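## Task

A loose 24-well cooling block sits on the table, labelled rows A-D and columns 1-6. The letters run along a short edge, the numbers along a long edge, and A1 is the corner where those two edges join. Snap-lid micro tubes holding frozen samples stand loose in A1, A3, B6, C1, D4 and D6. Close the lids of the C1 and D4 tubes completely, so each is latched and lying flat on its rim. Leave every other lid in its starting state. At the end every tube must be upright and seated on the bottom of its own well, and the block must lie flat on the table. A tube may be lifted during the work but must be put back; dropping one more than a few millimetres ends the run as a failure. A light catch keeps open lids open. Nothing counts if only the robot's hold keeps it in place at the end. Finish by releasing everything and moving the hands away.

## Robot and tools

Robot: two arms, left_arm and right_arm, facing each other across the table. left_arm's base is on the +y side. The names do not refer to image sides. Both arms carry the same five-finger right hand, so every hand axis and number means the same on both.

World frame: the origin is on the table top, halfway between the two arm bases. z points up and the table surface is z = 0. Positions are in metres and orientations are quaternions (w,x,y,z).

Hand point: a spot 0.05 m in front of the palm, where the index pad meets the thumb tip in a pinch. Its axes:
- +z runs along the straightened fingers, which reach 0.06-0.07 m past it.
- +y points out of the palm.
- +x points across the palm toward the little finger.
Across the palm the hand extends 0.08 m on the little-finger side. On the thumb side it extends 0.02 m with the thumb tucked in front, or up to 0.09 m otherwise. A wrist bracket on the little-finger side sits 0.03 m beyond the point along +y and 0.11 m across; it can collide. With the thumb turned fully in front, the hand can wrap objects 0.035-0.08 m wide. Turn the thumb before reaching the object.

Row format: 28 numbers, each in [-1, 1], always for both arms. The order is left_arm dx, dy, dz, rx, ry, rz, then left_gripper little, ring, middle, index, thumb_bend, thumb_turn, force_limit, speed, then the same 14 for right_arm/right_gripper.
- Pose numbers (dx..rz) are an offset, not a pose. They are measured in that hand point's own axes from its measured pose at the start of the action. For the first action in a call, that is the last pose reported in the scene. Every row counts from that same start, not from the previous row.
- Scale: 1.0 = 0.6 m or 180 degrees. rx, ry, rz form a single rotation vector.
- Hand numbers are absolute targets. For the four fingers and thumb_bend, +1 is straight/open and -1 is fully curled. thumb_turn +1 is beside the palm and -1 is across in front of it. A pinch is roughly index -0.22, thumb_bend -0.75, thumb_turn -0.57.
- force_limit maps -1..+1 linearly to about 0..10 N at the fingertip (0..15 N for the two thumb motors). It only stops closing motion.
- speed maps -1..+1 from nearly zero to full speed; full travel at full speed takes 0.6 s.
- There is no "unchanged" value. To keep a hand as it is, resend its last eight numbers, or before any, its hand_measured six plus hand_force_limit and hand_speed.

execute_actions(actions): a list of actions. Each action is a table of up to 15 rows, one row per 1/30 s control step, 0.5 s in total. A shorter table repeats its last row. An empty list just returns state and images. Each step, the command is clipped to within 100 mm and 16 degrees of the measured pose, so far targets need several actions. After an action the arm goes only to its last clipped pose. Motion trails commands by about 0.17 s.

move(target, speed, stop_force, blocking): target is one 28-number row. Its pose parts are offsets from the pose in the scene's latest result that shows one, in hand-point axes. Both arms travel straight lines that finish together in 0.5-10 s; beyond 10 s they halt short. Hand numbers are sent at the start.
- speed: 0.002-0.5 m/s, default 0.25. Rotation is capped at twice that value in rad/s.
- stop_force: 9-40 N, one value for both arms. It is refused in the first 0.2 s of a scene and refused with blocking=false. An arm's path ends when its wrist sensor feels that much extra push against the motion for 2 steps; the arm then backs up to where it was 2 steps earlier and holds.
- stop_force is measured along the direction to the target, so it is unreliable if the hand rotates. Omit it when lifting off a surface the hand presses on. Use slow speeds with it; fast touches can still fault.
- blocking=false returns after 0.5 s while the arm keeps moving. Until the end shows, poll with wait(0) or call stop; other motion calls are refused.
- The "move:" line gives each arm's ending, with each hand point's distance from its target:
  - done, off_target, moving, held or fault.
  - contact means stop_force ended the path; it outranks held, done and off_target.
  - limits=paced means the sent pose was clipped. limits=held means some steps were blocked; the arm may then spurt faster than speed.
  - If only one arm is named, the other arm is done.

wait(seconds 0-10) runs time with the last commands held. stop brakes a running move, which needs stopping room. zoom_image(camera, region=[x0,y0,x1,y1], at most 504x504 px) magnifies the latest image from cam_low (672x504), cam_left_wrist or cam_right_wrist (504x504 fisheye). show_instructions shows reference images. finished_scene(scene) ends the current scene irreversibly; pass its number.

Results: each arm's hand point position, quaternion and velocities, plus Hand target lines (where the controller is driving). A "pose unreachable" line means the clearance check altered or blocked a command.
- hand_measured, hand_stopped_by and hand_load_n list six motors in command order. hand_stopped_by words: moving, target, force, stalled, fault (motor dead for the scene).
- hand_load_n is positive when the finger is pushed open; a lost grip shows as loads near 0.
- Wrist force/torque are in the end effector's axes. They have about 4 N offset and up to 2.4 N noise, and saturate near 50 N; "no reading" at start is normal.
- Joint torque readings are noisy and offset. Reported positions may be slightly off at long reach.

Avoid:
- Joint load limits are 133 N m for the shoulder and elbow joints and 24.9 N m for the wrists; a held object's weight counts. Exceeding one, or 150 N outside force, freezes that arm for 10 s and skips the rest of the call.
- The arms are stiff, so aiming past a firm contact can fault; press lids slowly, ideally with stop_force.
- Never let the arms strike or press on each other, including fingers and brackets.
- Do not drop tubes more than a few millimetres, tip them, or knock anything off the table.
- Motors heating to 70 °C trigger a warning; at 85 °C the arm brakes until cool.
- Loose items may occasionally be nudged by outside pushes.

Each tool is called after "Emit:" by a JSON object that holds its "name" and its "arguments".

Reference images:

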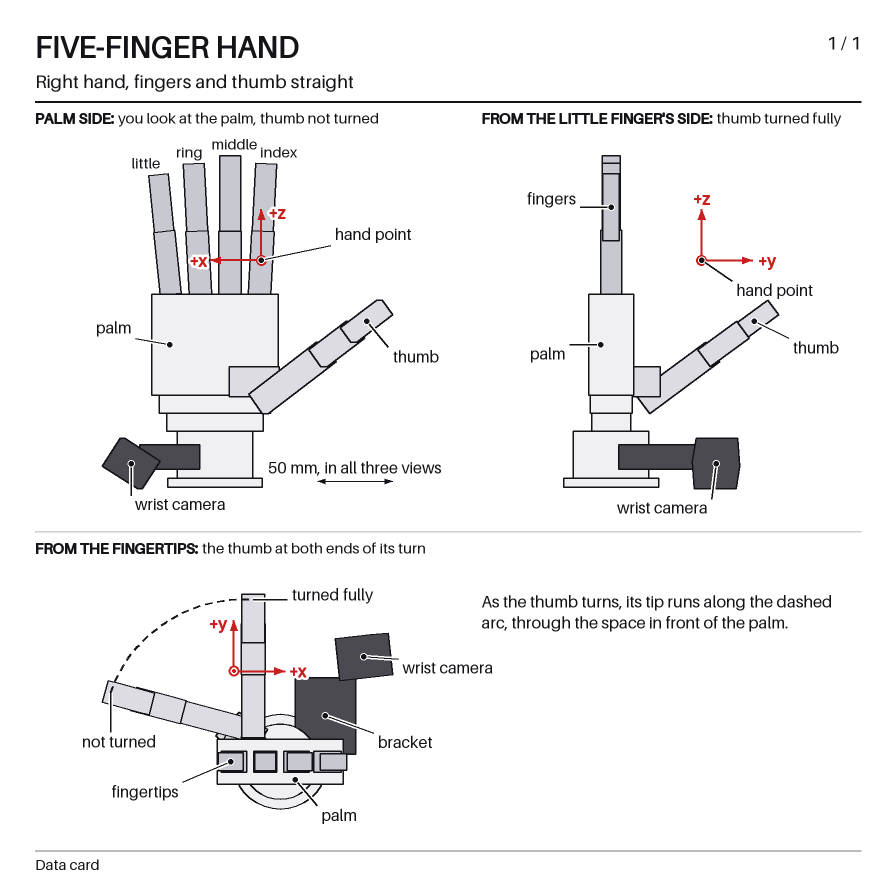

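## Session

I'll start by looking at the current state of the scene.

Emit:
{"name": "execute_actions", "arguments": {"actions": []}}

Scene clock: 0.00 s.
left_arm: end_effector_position=(+0.2677, +0.4442, +0.4823) hand_measured=(+1.000, +1.000, +1.000, +1.000, +1.000, +1.000) hand_load_n=(+0.0, +0.0, +0.0, +0.0, +0.0, +0.0) hand_stopped_by=(target, target, target, target, target, target) hand_force_limit=0.00 hand_speed=-0.80 end_effector_quat_wxyz=(-0.010, +0.315, +0.949, -0.010) end_effector_velocity=(-0.000, -0.000, +0.000) end_effector_angular_velocity=(-0.001, +0.001, -0.001) | right_arm: end_effector_position=(+0.0946, -0.2522, +0.4844) hand_measured=(+1.000, +1.000, +1.000, +1.000, +1.000, +1.000) hand_load_n=(+0.0, +0.0, +0.0, +0.0, +0.0, +0.0) hand_stopped_by=(target, target, target, target, target, target) hand_force_limit=0.00 hand_speed=-0.80 end_effector_quat_wxyz=(+0.031, -0.351, +0.936, -0.006) end_effector_velocity=(-0.000, -0.000, -0.000) end_effector_angular_velocity=(-0.000, -0.000, +0.000)
Joint positions: left_arm=[ 0.58  -1.734  1.336  1.973  1.6   -1.903] | right_arm=[-1.196 -1.74   1.322  1.927  1.586 -1.864]
Joint velocities: left_arm=[-0.     0.    -0.    -0.     0.001  0.   ] | right_arm=[ 0.001 -0.001  0.001  0.     0.     0.   ]
Joint torques (N m, as the arm reports them, + toward a larger angle): no reading
Wrist force (N, on the end effector, along its own x y z axes, offset not removed): no reading
Wrist torque (N m, same axes, about the end effector's origin, offset not removed): no reading
Hand target (left_arm): +0.268, +0.444, +0.482; -0.010, +0.315, +0.949, -0.010
Hand target (right_arm): +0.095, -0.252, +0.484; +0.031, -0.351, +0.936, -0.006

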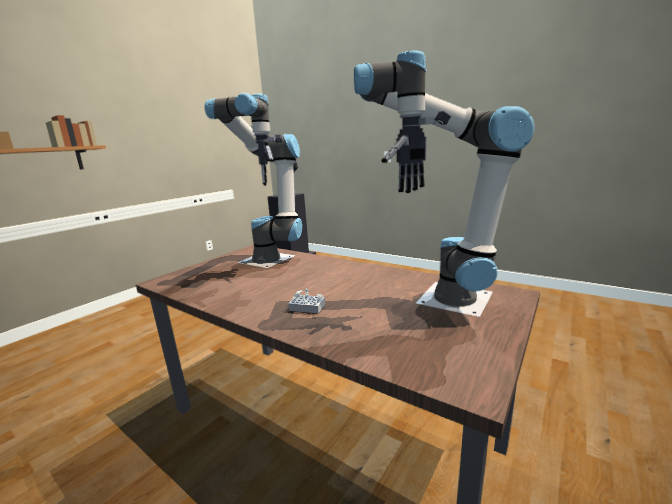

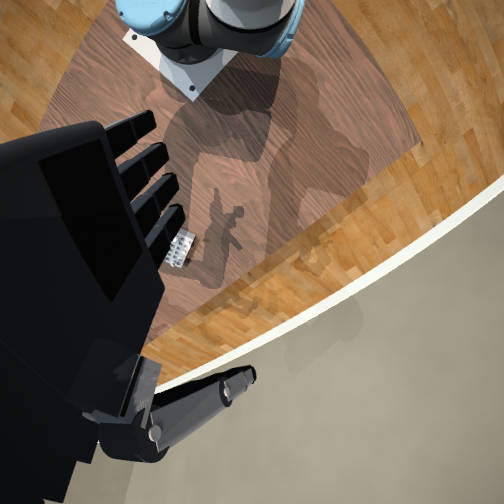

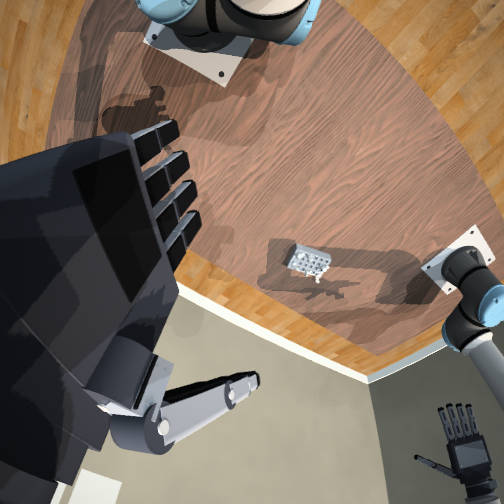

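Emit:
{"name": "zoom_image", "arguments": {"camera": "cam_low", "region": [270, 275, 350, 335]}}

Emit:
{"name": "zoom_image", "arguments": {"camera": "cam_right_wrist", "region": [270, 230, 350, 300]}}

Region (270, 275, 350, 335) of cam_low's 672x504 image, scaled by 6.300, with more detail than that image has; it fills the top 378 rows of this view, and the rest is white.

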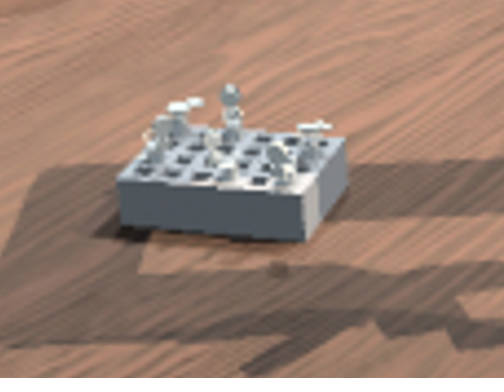

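Region (270, 230, 350, 300) of cam_right_wrist's 504x504 image, scaled by 6.300, with more detail than that image has; it fills the top 441 rows of this view, and the rest is white.

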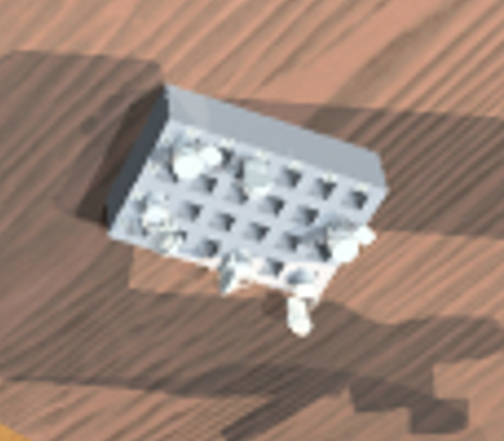

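Emit:
{"name": "move", "arguments": {"target": [0,0,0,0,0,0,1,1,1,1,1,1,0,-0.8, -0.315,0.165,0.487,0,0,0,-1,-1,-1,1,-1,1,0,0.5], "speed": 0.3}}

Scene clock: 22.10 s.
left_arm: end_effector_position=(+0.2677, +0.4442, +0.4823) hand_measured=(+1.000, +1.000, +1.000, +1.000, +1.000, +1.000) hand_load_n=(+0.0, +0.0, +0.0, +0.0, +0.0, +0.0) hand_stopped_by=(target, target, target, target, target, target) hand_force_limit=0.00 hand_speed=-0.80 end_effector_quat_wxyz=(-0.010, +0.315, +0.949, -0.010) end_effector_velocity=(-0.000, -0.000, +0.000) end_effector_angular_velocity=(-0.001, +0.001, -0.001) | right_arm: end_effector_position=(+0.1892, -0.0498, +0.2003) hand_measured=(-1.000, -1.000, -1.000, +1.000, -1.000, +1.000) hand_load_n=(+0.0, +0.0, +0.0, +0.0, +0.0, +0.0) hand_stopped_by=(target, target, target, target, target, target) hand_force_limit=0.00 hand_speed=0.50 end_effector_quat_wxyz=(+0.032, -0.351, +0.936, -0.006) end_effector_velocity=(+0.002, +0.001, -0.002) end_effector_angular_velocity=(-0.000, +0.000, -0.002)
Joint positions: left_arm=[ 0.58  -1.734  1.336  1.973  1.6   -1.903] | right_arm=[-0.832 -1.2    1.466  1.252  1.608 -1.501]
Joint velocities: left_arm=[-0.    -0.    -0.001  0.     0.001  0.001] | right_arm=[-0.     0.006 -0.003 -0.002  0.     0.002]
Joint torques (N m, as the arm reports them, + toward a larger angle): left_arm=[ -0.73  -8.91 -17.52   2.47   0.23   0.22] | right_arm=[  6.23 -25.84 -22.94   0.19   1.3    1.64]
Wrist force (N, on the end effector, along its own x y z axes, offset not removed): left_arm=[-2.1 -1.2 1.4] | right_arm=[-1.0 -1.7 -0.3]
Wrist torque (N m, same axes, about the end effector's origin, offset not removed): left_arm=[-0.36 0.19 -0.26] | right_arm=[-0.37 0.20 -0.14]
Hand target (left_arm): +0.268, +0.444, +0.482; -0.010, +0.315, +0.949, -0.010
Hand target (right_arm): +0.189, -0.050, +0.200; +0.032, -0.351, +0.936, -0.006
Off the commanded pose (left_arm): 0.000 m, 0 deg.
Off the commanded pose (right_arm): 0.001 m, 0 deg.
move: done
camera_calibration (this result's frames):
cam_left_wrist: T_world_to_cam=[[0.69475, 0.718841, -0.0242655, -0.490087], [0.611996, -0.573088, 0.545006, -0.177212], [0.377867, -0.393494, -0.838081, 0.602318], [0, 0, 0, 1]] pos_world=[0.221345, 0.487745, 0.589481]
cam_right_wrist: T_world_to_cam=[[-0.585459, 0.806705, -0.0804039, 0.173364], [0.634835, 0.517876, 0.573401, -0.208553], [0.504205, 0.28466, -0.81532, 0.221013], [0, 0, 0, 1]] pos_world=[0.122458, -0.0947619, 0.31372]

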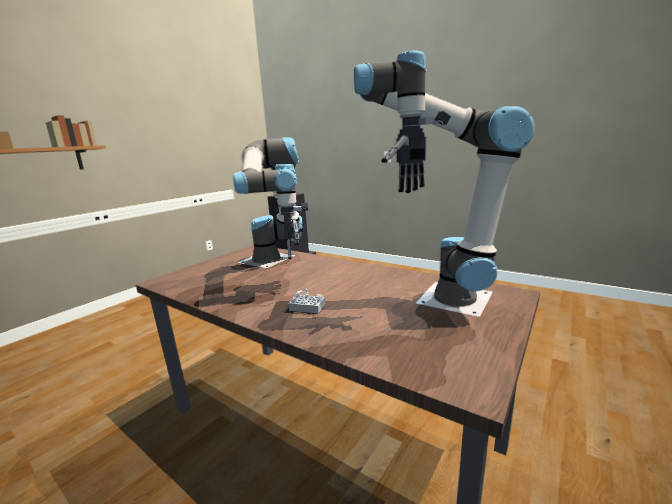

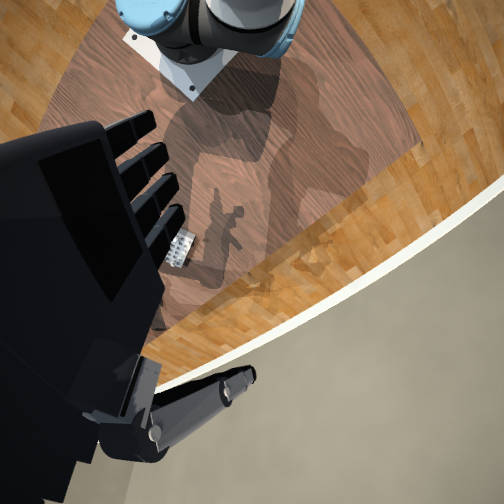

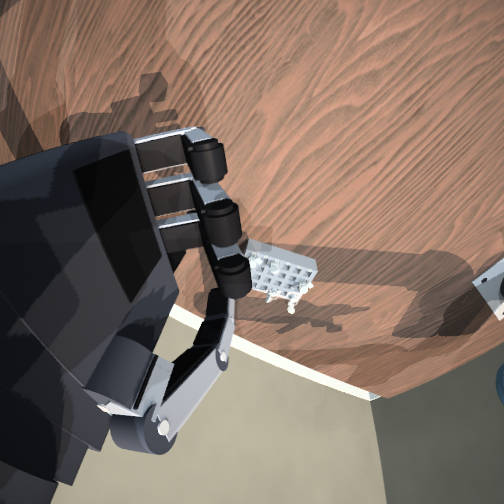

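Emit:
{"name": "zoom_image", "arguments": {"camera": "cam_right_wrist", "region": [225, 225, 335, 325]}}

Region (225, 225, 335, 325) of cam_right_wrist's 504x504 image, scaled by 4.582, with more detail than that image has; it fills the top 458 rows of this view, and the rest is white.

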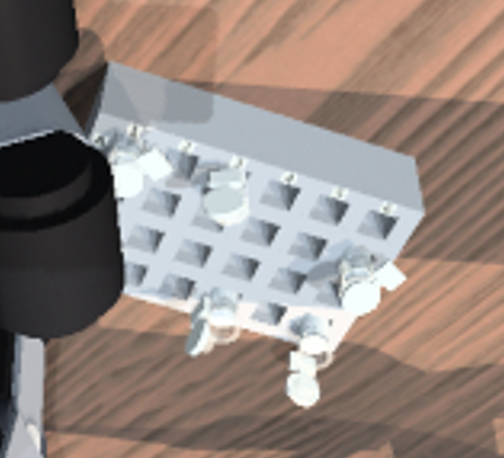

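Emit:
{"name": "zoom_image", "arguments": {"camera": "cam_low", "region": [240, 180, 360, 330]}}

Region (240, 180, 360, 330) of cam_low's 672x504 image, scaled by 3.360, with more detail than that image has; it fills the left 403 columns of this view, and the rest is white.

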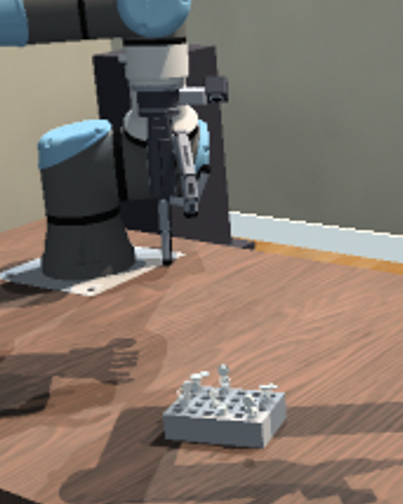

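Emit:
{"name": "move", "arguments": {"target": [0,0,0,0,0,0,1,1,1,1,1,1,0,-0.8, -0.320,-0.0765,0.1707,0,0,0,-1,-1,-1,-1,-1,1,0,1], "speed": 0.2}}

Scene clock: 50.57 s.
left_arm: end_effector_position=(+0.2677, +0.4442, +0.4823) hand_measured=(+1.000, +1.000, +1.000, +1.000, +1.000, +1.000) hand_load_n=(+0.0, +0.0, +0.0, +0.0, +0.0, +0.0) hand_stopped_by=(target, target, target, target, target, target) hand_force_limit=0.00 hand_speed=-0.80 end_effector_quat_wxyz=(-0.010, +0.315, +0.949, -0.010) end_effector_velocity=(+0.000, +0.000, -0.000) end_effector_angular_velocity=(+0.000, -0.000, -0.000) | right_arm: end_effector_position=(+0.3697, +0.0433, +0.1103) hand_measured=(-1.000, -1.000, -1.000, -1.000, -1.000, +1.000) hand_load_n=(+0.0, +0.0, +0.0, +0.0, +0.0, +0.0) hand_stopped_by=(target, target, target, target, target, target) hand_force_limit=0.00 hand_speed=1.00 end_effector_quat_wxyz=(+0.032, -0.351, +0.936, -0.006) end_effector_velocity=(+0.003, +0.001, -0.000) end_effector_angular_velocity=(-0.002, +0.001, -0.000)
Joint positions: left_arm=[ 0.58  -1.734  1.336  1.973  1.6   -1.903] | right_arm=[-0.933 -0.687  0.856  1.345  1.602 -1.601]
Joint velocities: left_arm=[-0.    -0.     0.001 -0.    -0.     0.   ] | right_arm=[-0.001  0.011 -0.019  0.01   0.001 -0.001]
Joint torques (N m, as the arm reports them, + toward a larger angle): left_arm=[ -1.51  -9.2  -17.93   2.36   0.32   0.22] | right_arm=[ -6.51 -42.89 -22.93   3.79   1.18  -1.64]
Wrist force (N, on the end effector, along its own x y z axes, offset not removed): left_arm=[-1.9 1.8 2.1] | right_arm=[-0.7 -1.3 0.0]
Wrist torque (N m, same axes, about the end effector's origin, offset not removed): left_arm=[-0.04 0.17 -0.06] | right_arm=[-0.31 0.10 -0.15]
Hand target (left_arm): +0.268, +0.444, +0.482; -0.010, +0.315, +0.949, -0.010
Hand target (right_arm): +0.370, +0.044, +0.110; +0.032, -0.351, +0.936, -0.006
Off the commanded pose (left_arm): 0.000 m, 0 deg.
Off the commanded pose (right_arm): 0.000 m, 0 deg.
move: done
camera_calibration (this result's frames):
cam_left_wrist: T_world_to_cam=[[0.69475, 0.718842, -0.0242653, -0.490087], [0.611996, -0.573088, 0.545006, -0.177212], [0.377867, -0.393493, -0.838081, 0.602318], [0, 0, 0, 1]] pos_world=[0.221345, 0.487745, 0.589481]
cam_right_wrist: T_world_to_cam=[[-0.585379, 0.806792, -0.0801162, 0.196603], [0.634862, 0.517595, 0.573625, -0.319787], [0.504264, 0.284925, -0.815191, 0.0300956], [0, 0, 0, 1]] pos_world=[0.302932, -0.00167264, 0.223722]

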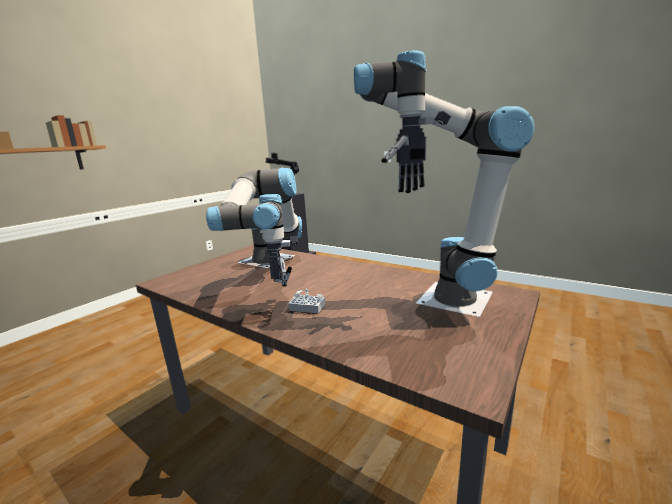

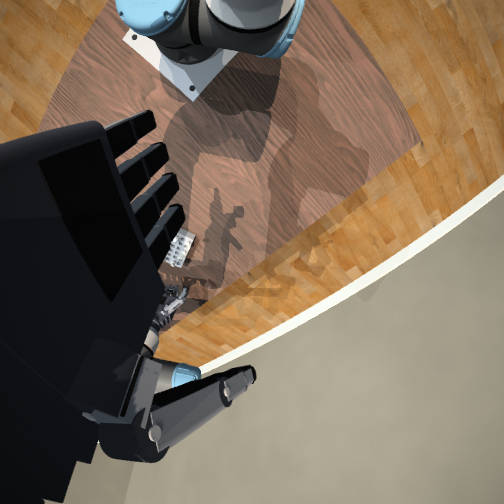

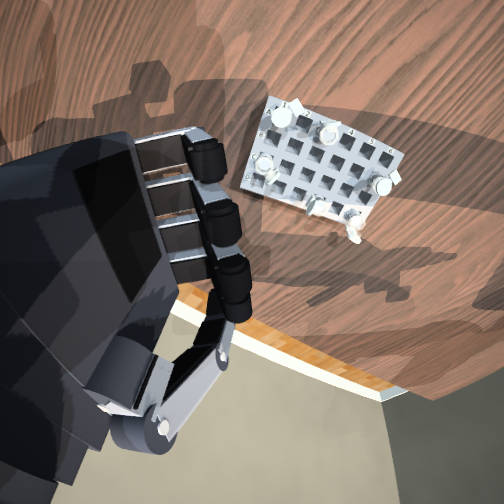

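Emit:
{"name": "zoom_image", "arguments": {"camera": "cam_right_wrist", "region": [230, 80, 420, 260]}}

Emit:
{"name": "zoom_image", "arguments": {"camera": "cam_right_wrist", "region": [235, 130, 315, 210]}}

Emit:
{"name": "zoom_image", "arguments": {"camera": "cam_right_wrist", "region": [290, 170, 380, 260]}}

Region (230, 80, 420, 260) of cam_right_wrist's 504x504 image, scaled by 2.653, with more detail than that image has; it fills the top 477 rows of this view, and the rest is white.

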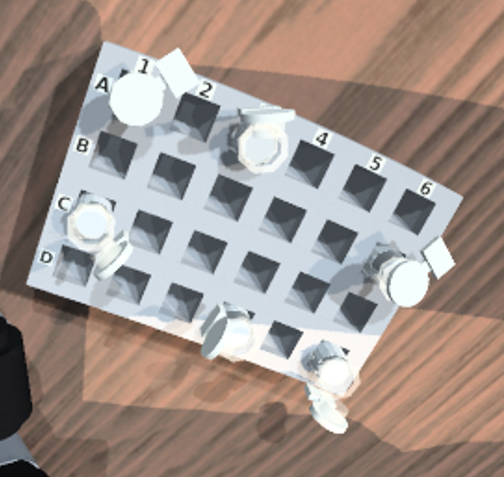

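Region (235, 130, 315, 210) of cam_right_wrist's 504x504 image, scaled by 6.300, with more detail than that image has.

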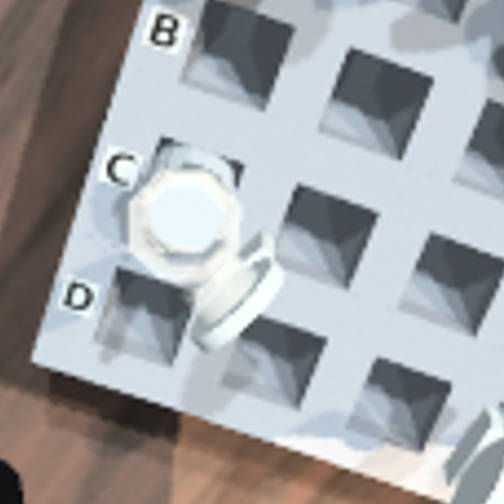

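Region (290, 170, 380, 260) of cam_right_wrist's 504x504 image, scaled by 5.600, with more detail than that image has.

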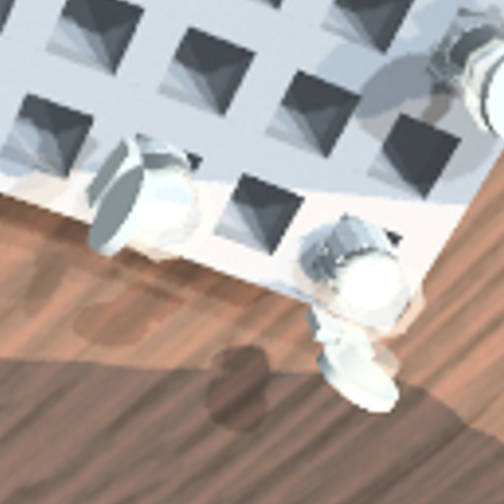

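Emit:
{"name": "zoom_image", "arguments": {"camera": "cam_low", "region": [284, 282, 332, 318]}}

Emit:
{"name": "zoom_image", "arguments": {"camera": "cam_right_wrist", "region": [255, 85, 355, 155]}}

Region (284, 282, 332, 318) of cam_low's 672x504 image, scaled by 10.500, with more detail than that image has; it fills the top 378 rows of this view, and the rest is white.

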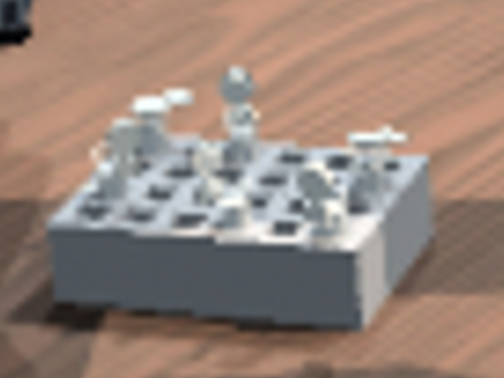

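Region (255, 85, 355, 155) of cam_right_wrist's 504x504 image, scaled by 5.040, with more detail than that image has; it fills the top 353 rows of this view, and the rest is white.

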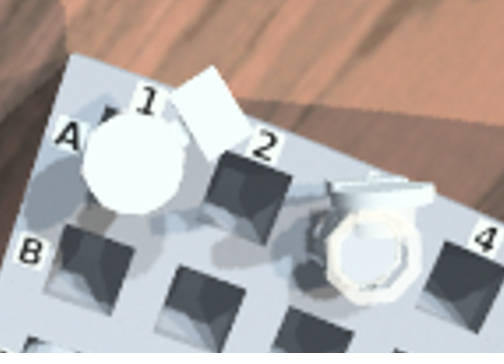

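Emit:
{"name": "move", "arguments": {"target": [-0.651,-0.4165,0.5348,0.0014,-0.0305,0.2183,1,-1,-1,-1,-1,1,0,0.5, 0.4717,-0.2822,0.0512,0,0,0,-1,-1,-1,-1,-1,1,0,1], "speed": 0.3}}

Scene clock: 157.27 s.
left_arm: end_effector_position=(+0.4230, +0.0063, +0.1628) hand_measured=(+1.000, -1.000, -1.000, -1.000, -1.000, +1.000) hand_load_n=(+0.0, +0.0, +0.0, +0.0, +0.0, +0.0) hand_stopped_by=(target, target, target, target, target, target) hand_force_limit=0.00 hand_speed=0.50 end_effector_quat_wxyz=(+0.038, +0.614, +0.788, -0.030) end_effector_velocity=(+0.001, -0.003, -0.001) end_effector_angular_velocity=(-0.002, +0.001, -0.002) | right_arm: end_effector_position=(+0.2703, -0.2699, +0.0694) hand_measured=(-1.000, -1.000, -1.000, -1.000, -1.000, +1.000) hand_load_n=(+0.0, +0.0, +0.0, +0.0, +0.0, +0.0) hand_stopped_by=(target, target, target, target, target, target) hand_force_limit=0.00 hand_speed=1.00 end_effector_quat_wxyz=(+0.031, -0.351, +0.936, -0.005) end_effector_velocity=(-0.000, -0.001, -0.000) end_effector_angular_velocity=(+0.002, +0.001, -0.001)
Joint positions: left_arm=[ 0.412 -0.862  1.033  1.306  1.59  -1.387] | right_arm=[-1.465 -1.307  1.988  0.825  1.569 -2.132]
Joint velocities: left_arm=[ 0.001  0.008 -0.012  0.003  0.002  0.002] | right_arm=[-0.005 -0.001  0.004 -0.001 -0.002 -0.004]
Joint torques (N m, as the arm reports them, + toward a larger angle): left_arm=[ 16.06 -39.8  -28.15   4.16   2.81   1.22] | right_arm=[ -8.18 -33.19  -7.81   0.04  -1.57  -1.75]
Wrist force (N, on the end effector, along its own x y z axes, offset not removed): left_arm=[1.2 -2.3 2.0] | right_arm=[-2.8 -2.0 -0.2]
Wrist torque (N m, same axes, about the end effector's origin, offset not removed): left_arm=[-0.52 -0.46 -0.09] | right_arm=[-0.41 0.52 -0.33]
Hand target (left_arm): +0.423, +0.006, +0.163; +0.038, +0.614, +0.788, -0.030
Hand target (right_arm): +0.270, -0.270, +0.069; +0.031, -0.351, +0.936, -0.005
Off the commanded pose (left_arm): 0.000 m, 0 deg.
Off the commanded pose (right_arm): 0.000 m, 0 deg.
move: done
camera_calibration (this result's frames):
cam_left_wrist: T_world_to_cam=[[0.992886, 0.11822, 0.0142108, -0.419518], [0.0828693, -0.771778, 0.630469, -0.137909], [0.0855013, -0.624806, -0.776084, 0.218584], [0, 0, 0, 1]] pos_world=[0.409272, 0.0797322, 0.262549]
cam_right_wrist: T_world_to_cam=[[-0.585415, 0.806855, -0.0792087, 0.387752], [0.635444, 0.517321, 0.573228, -0.0712629], [0.503488, 0.285243, -0.815559, 0.136435], [0, 0, 0, 1]] pos_world=[0.203586, -0.314912, 0.182834]

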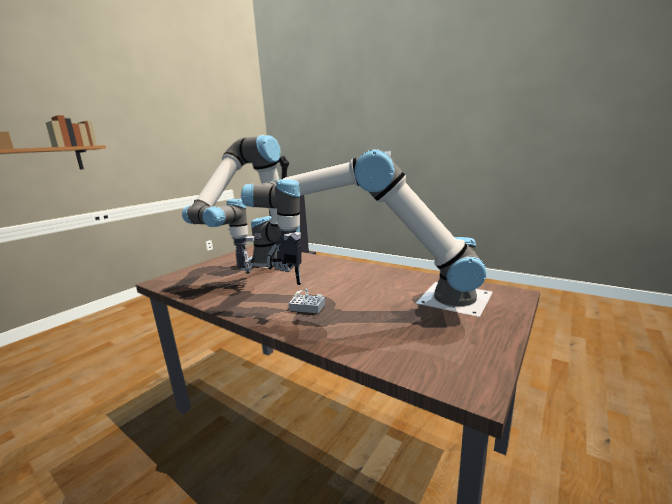

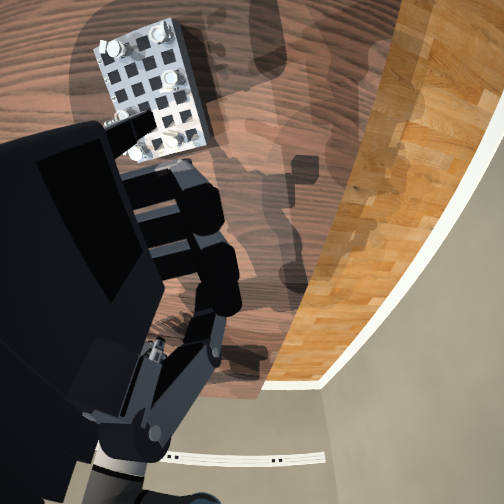

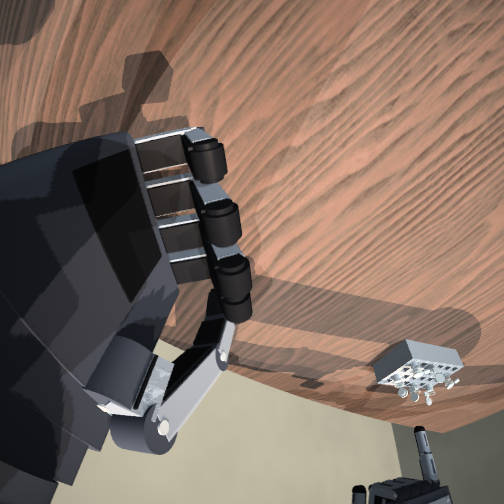

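Emit:
{"name": "zoom_image", "arguments": {"camera": "cam_left_wrist", "region": [80, 10, 240, 170]}}

Emit:
{"name": "zoom_image", "arguments": {"camera": "cam_right_wrist", "region": [360, 330, 480, 490]}}

Region (80, 10, 240, 170) of cam_left_wrist's 504x504 image, scaled by 3.150, with more detail than that image has.

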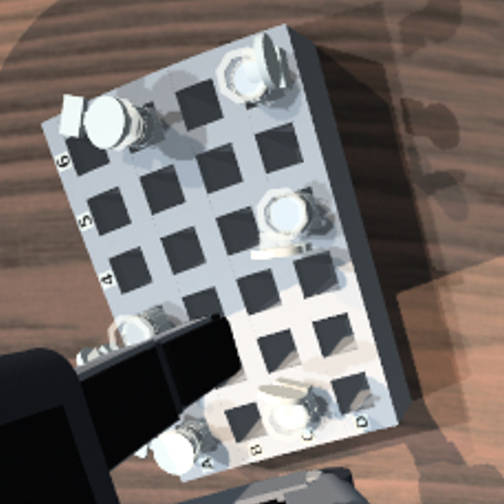

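Region (360, 330, 480, 490) of cam_right_wrist's 504x504 image, scaled by 3.150, with more detail than that image has; it fills the left 378 columns of this view, and the rest is white.

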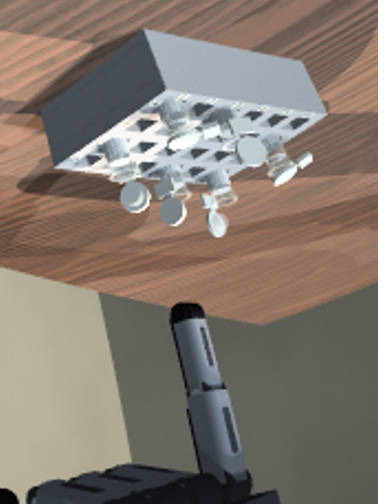

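Emit:
{"name": "zoom_image", "arguments": {"camera": "cam_right_wrist", "region": [370, 335, 470, 415]}}

Emit:
{"name": "zoom_image", "arguments": {"camera": "cam_left_wrist", "region": [130, 60, 220, 160]}}

Region (370, 335, 470, 415) of cam_right_wrist's 504x504 image, scaled by 5.040, with more detail than that image has; it fills the top 403 rows of this view, and the rest is white.

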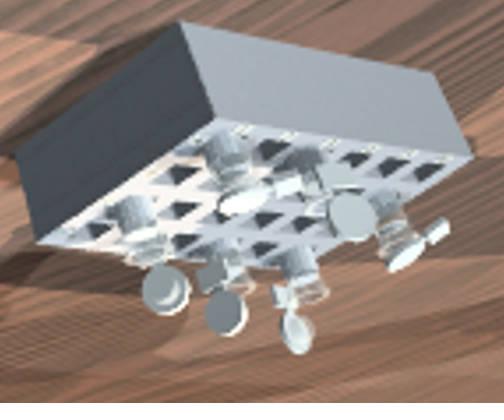

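Region (130, 60, 220, 160) of cam_left_wrist's 504x504 image, scaled by 5.040, with more detail than that image has; it fills the left 454 columns of this view, and the rest is white.

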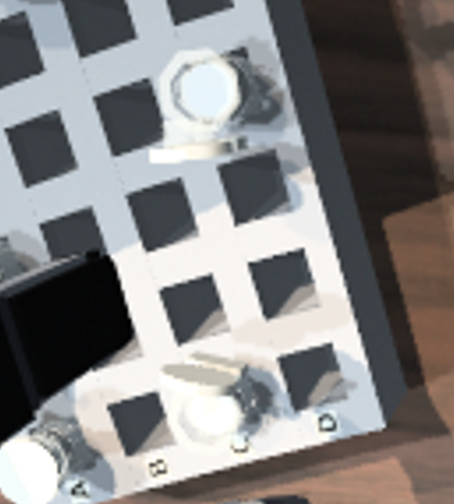

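Emit:
{"name": "move", "arguments": {"target": [0.0074,0.0092,0.0763,0,0,0,1,-1,-1,-1,-1,1,0,0.5, 0,0,0,0,0,0,-1,-1,-1,-1,-1,1,0,1], "speed": 0.08}}

Scene clock: 180.87 s.
left_arm: end_effector_position=(+0.4282, +0.0076, +0.1171) hand_measured=(+1.000, -1.000, -1.000, -1.000, -1.000, +1.000) hand_load_n=(+0.0, +0.0, +0.0, +0.0, +0.0, +0.0) hand_stopped_by=(target, target, target, target, target, target) hand_force_limit=0.00 hand_speed=0.50 end_effector_quat_wxyz=(+0.038, +0.614, +0.788, -0.030) end_effector_velocity=(+0.001, +0.000, -0.003) end_effector_angular_velocity=(+0.001, -0.001, +0.001) | right_arm: end_effector_position=(+0.2703, -0.2699, +0.0694) hand_measured=(-1.000, -1.000, -1.000, -1.000, -1.000, +1.000) hand_load_n=(+0.0, +0.0, +0.0, +0.0, +0.0, +0.0) hand_stopped_by=(target, target, target, target, target, target) hand_force_limit=0.00 hand_speed=1.00 end_effector_quat_wxyz=(+0.031, -0.351, +0.936, -0.005) end_effector_velocity=(-0.000, +0.000, +0.000) end_effector_angular_velocity=(+0.000, -0.001, +0.001)
Joint positions: left_arm=[ 0.422 -0.829  1.095  1.21   1.59  -1.378] | right_arm=[-1.465 -1.307  1.988  0.825  1.569 -2.132]
Joint velocities: left_arm=[ 0.     0.002  0.003 -0.005 -0.001 -0.   ] | right_arm=[ 0.    -0.001  0.     0.    -0.    -0.   ]
Joint torques (N m, as the arm reports them, + toward a larger angle): left_arm=[ 15.01 -41.57  -9.44   0.69   2.83   1.59] | right_arm=[  6.91 -17.34 -19.8    3.93   1.16   1.51]
Wrist force (N, on the end effector, along its own x y z axes, offset not removed): left_arm=[-0.7 -1.8 2.1] | right_arm=[-1.1 -0.7 0.1]
Wrist torque (N m, same axes, about the end effector's origin, offset not removed): left_arm=[-0.58 0.04 0.03] | right_arm=[-0.24 0.24 -0.14]
Hand target (left_arm): +0.428, +0.008, +0.117; +0.038, +0.614, +0.788, -0.030
Hand target (right_arm): +0.270, -0.270, +0.069; +0.031, -0.351, +0.936, -0.005
Off the commanded pose (left_arm): 0.000 m, 0 deg.
Off the commanded pose (right_arm): 0.000 m, 0 deg.
move: done
camera_calibration (this result's frames):
cam_left_wrist: T_world_to_cam=[[0.992886, 0.118222, 0.0142077, -0.424224], [0.0828765, -0.771802, 0.630439, -0.108498], [0.0854973, -0.624777, -0.776109, 0.183464], [0, 0, 0, 1]] pos_world=[0.414512, 0.081038, 0.216816]
cam_right_wrist: T_world_to_cam=[[-0.585413, 0.806857, -0.0792094, 0.387754], [0.63544, 0.517317, 0.573236, -0.0712645], [0.503495, 0.285247, -0.815553, 0.136432], [0, 0, 0, 1]] pos_world=[0.203588, -0.314913, 0.182833]

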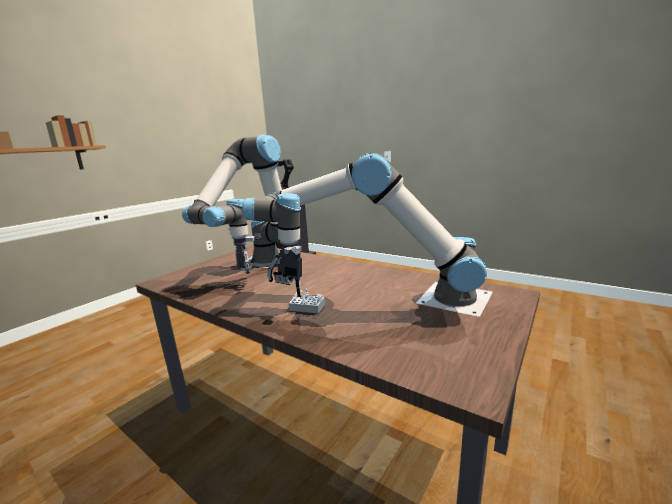

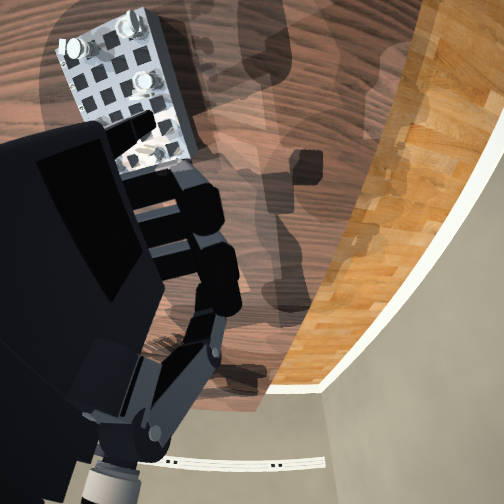

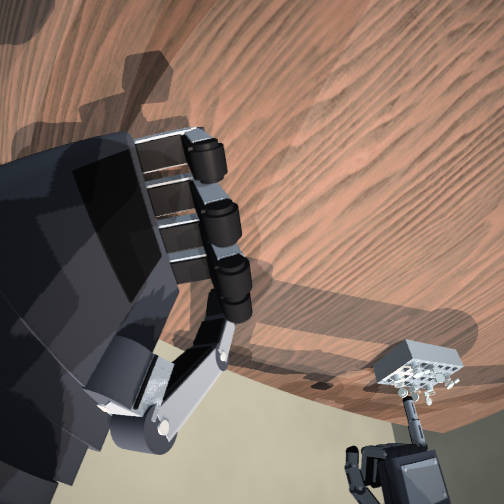

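Emit:
{"name": "zoom_image", "arguments": {"camera": "cam_left_wrist", "region": [95, 60, 205, 175]}}

Emit:
{"name": "zoom_image", "arguments": {"camera": "cam_right_wrist", "region": [370, 335, 470, 435]}}

Emit:
{"name": "zoom_image", "arguments": {"camera": "cam_low", "region": [279, 265, 339, 320]}}

Region (95, 60, 205, 175) of cam_left_wrist's 504x504 image, scaled by 4.383, with more detail than that image has; it fills the left 482 columns of this view, and the rest is white.

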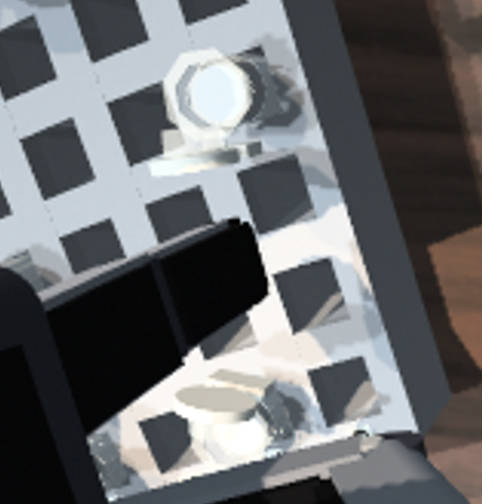

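Region (370, 335, 470, 435) of cam_right_wrist's 504x504 image, scaled by 5.040, with more detail than that image has.

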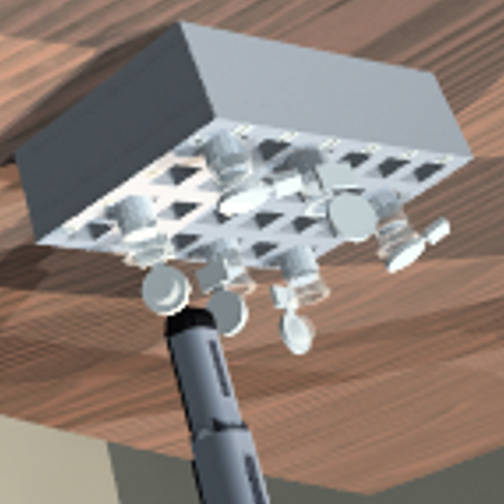

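Region (279, 265, 339, 320) of cam_low's 672x504 image, scaled by 8.400, with more detail than that image has; it fills the top 462 rows of this view, and the rest is white.

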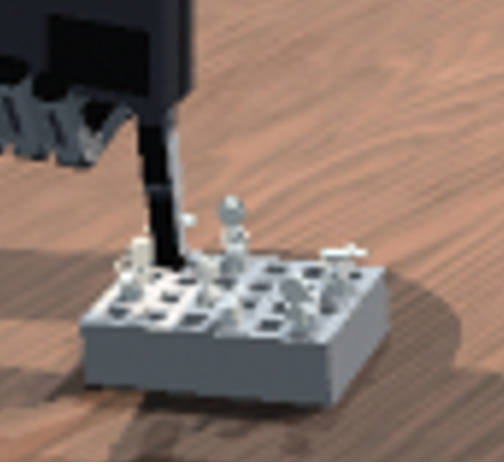

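Emit:
{"name": "move", "arguments": {"target": [0.0219,0.0017,0.0012,0,0,0,1,-1,-1,-1,-1,1,0,0.5, 0,0,0,0,0,0,-1,-1,-1,-1,-1,1,0,1], "speed": 0.015}}

Scene clock: 198.47 s.
left_arm: end_effector_position=(+0.4261, +0.0202, +0.1151) hand_measured=(+1.000, -1.000, -1.000, -1.000, -1.000, +1.000) hand_load_n=(+0.0, +0.0, +0.0, +0.0, +0.0, +0.0) hand_stopped_by=(target, target, target, target, target, target) hand_force_limit=0.00 hand_speed=0.50 end_effector_quat_wxyz=(+0.038, +0.614, +0.788, -0.030) end_effector_velocity=(+0.000, +0.001, +0.000) end_effector_angular_velocity=(-0.002, -0.002, -0.000) | right_arm: end_effector_position=(+0.2703, -0.2699, +0.0694) hand_measured=(-1.000, -1.000, -1.000, -1.000, -1.000, +1.000) hand_load_n=(+0.0, +0.0, +0.0, +0.0, +0.0, +0.0) hand_stopped_by=(target, target, target, target, target, target) hand_force_limit=0.00 hand_speed=1.00 end_effector_quat_wxyz=(+0.031, -0.351, +0.936, -0.005) end_effector_velocity=(-0.000, -0.000, -0.000) end_effector_angular_velocity=(-0.000, +0.001, +0.000)
Joint positions: left_arm=[ 0.428 -0.856  1.148  1.185  1.591 -1.372] | right_arm=[-1.465 -1.307  1.988  0.825  1.569 -2.132]
Joint velocities: left_arm=[ 0.001 -0.005  0.008 -0.006 -0.001  0.001] | right_arm=[-0.  0.  0.  0. -0. -0.]
Joint torques (N m, as the arm reports them, + toward a larger angle): left_arm=[ 16.1  -56.15 -12.18   0.88   2.72   1.42] | right_arm=[  5.68 -18.07 -19.01   3.53   1.08   1.3 ]
Wrist force (N, on the end effector, along its own x y z axes, offset not removed): left_arm=[-2.0 0.0 2.6] | right_arm=[-0.9 -0.6 -0.1]
Wrist torque (N m, same axes, about the end effector's origin, offset not removed): left_arm=[-0.30 0.06 -0.07] | right_arm=[-0.21 0.21 -0.12]
Hand target (left_arm): +0.426, +0.020, +0.115; +0.038, +0.614, +0.788, -0.030
Hand target (right_arm): +0.270, -0.270, +0.069; +0.031, -0.351, +0.936, -0.005
Off the commanded pose (left_arm): 0.000 m, 0 deg.
Off the commanded pose (right_arm): 0.000 m, 0 deg.
move: done
camera_calibration (this result's frames):
cam_left_wrist: T_world_to_cam=[[0.992885, 0.118227, 0.0141944, -0.423573], [0.0828926, -0.771827, 0.630407, -0.0973632], [0.0854869, -0.624745, -0.776135, 0.190021], [0, 0, 0, 1]] pos_world=[0.412385, 0.0936447, 0.214872]
cam_right_wrist: T_world_to_cam=[[-0.585415, 0.806855, -0.0792087, 0.387752], [0.635444, 0.517321, 0.573228, -0.0712629], [0.503488, 0.285243, -0.815559, 0.136435], [0, 0, 0, 1]] pos_world=[0.203586, -0.314912, 0.182834]

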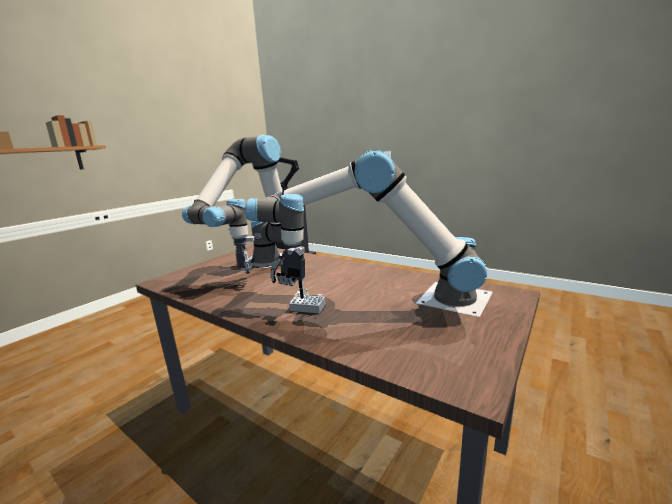

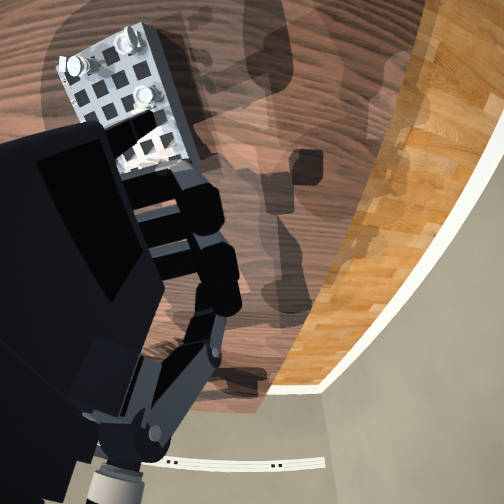

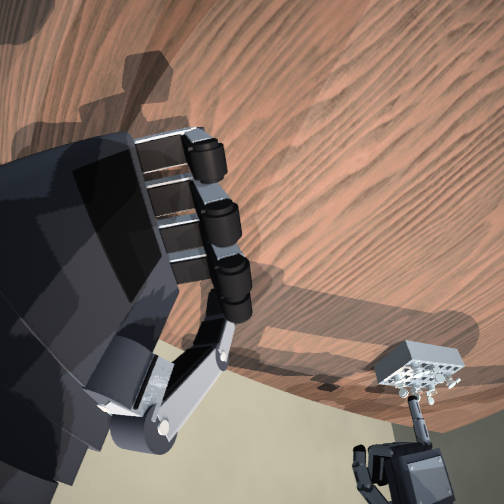

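Emit:
{"name": "zoom_image", "arguments": {"camera": "cam_left_wrist", "region": [95, 60, 205, 175]}}

Emit:
{"name": "zoom_image", "arguments": {"camera": "cam_right_wrist", "region": [370, 335, 470, 435]}}

Region (95, 60, 205, 175) of cam_left_wrist's 504x504 image, scaled by 4.383, with more detail than that image has; it fills the left 482 columns of this view, and the rest is white.

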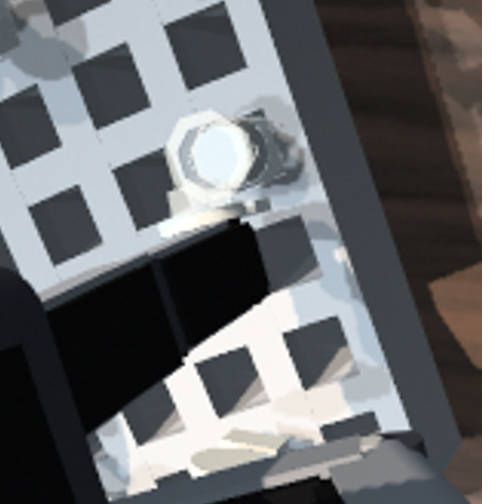

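Region (370, 335, 470, 435) of cam_right_wrist's 504x504 image, scaled by 5.040, with more detail than that image has.

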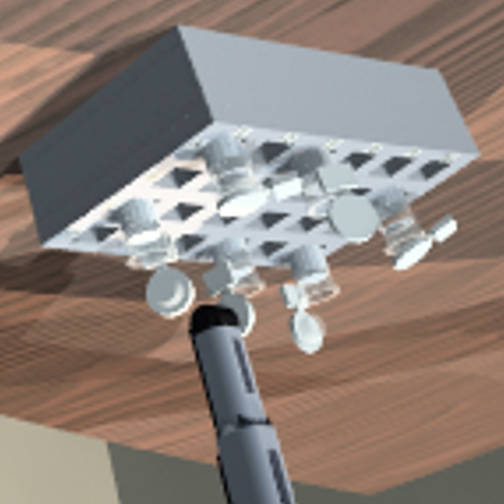

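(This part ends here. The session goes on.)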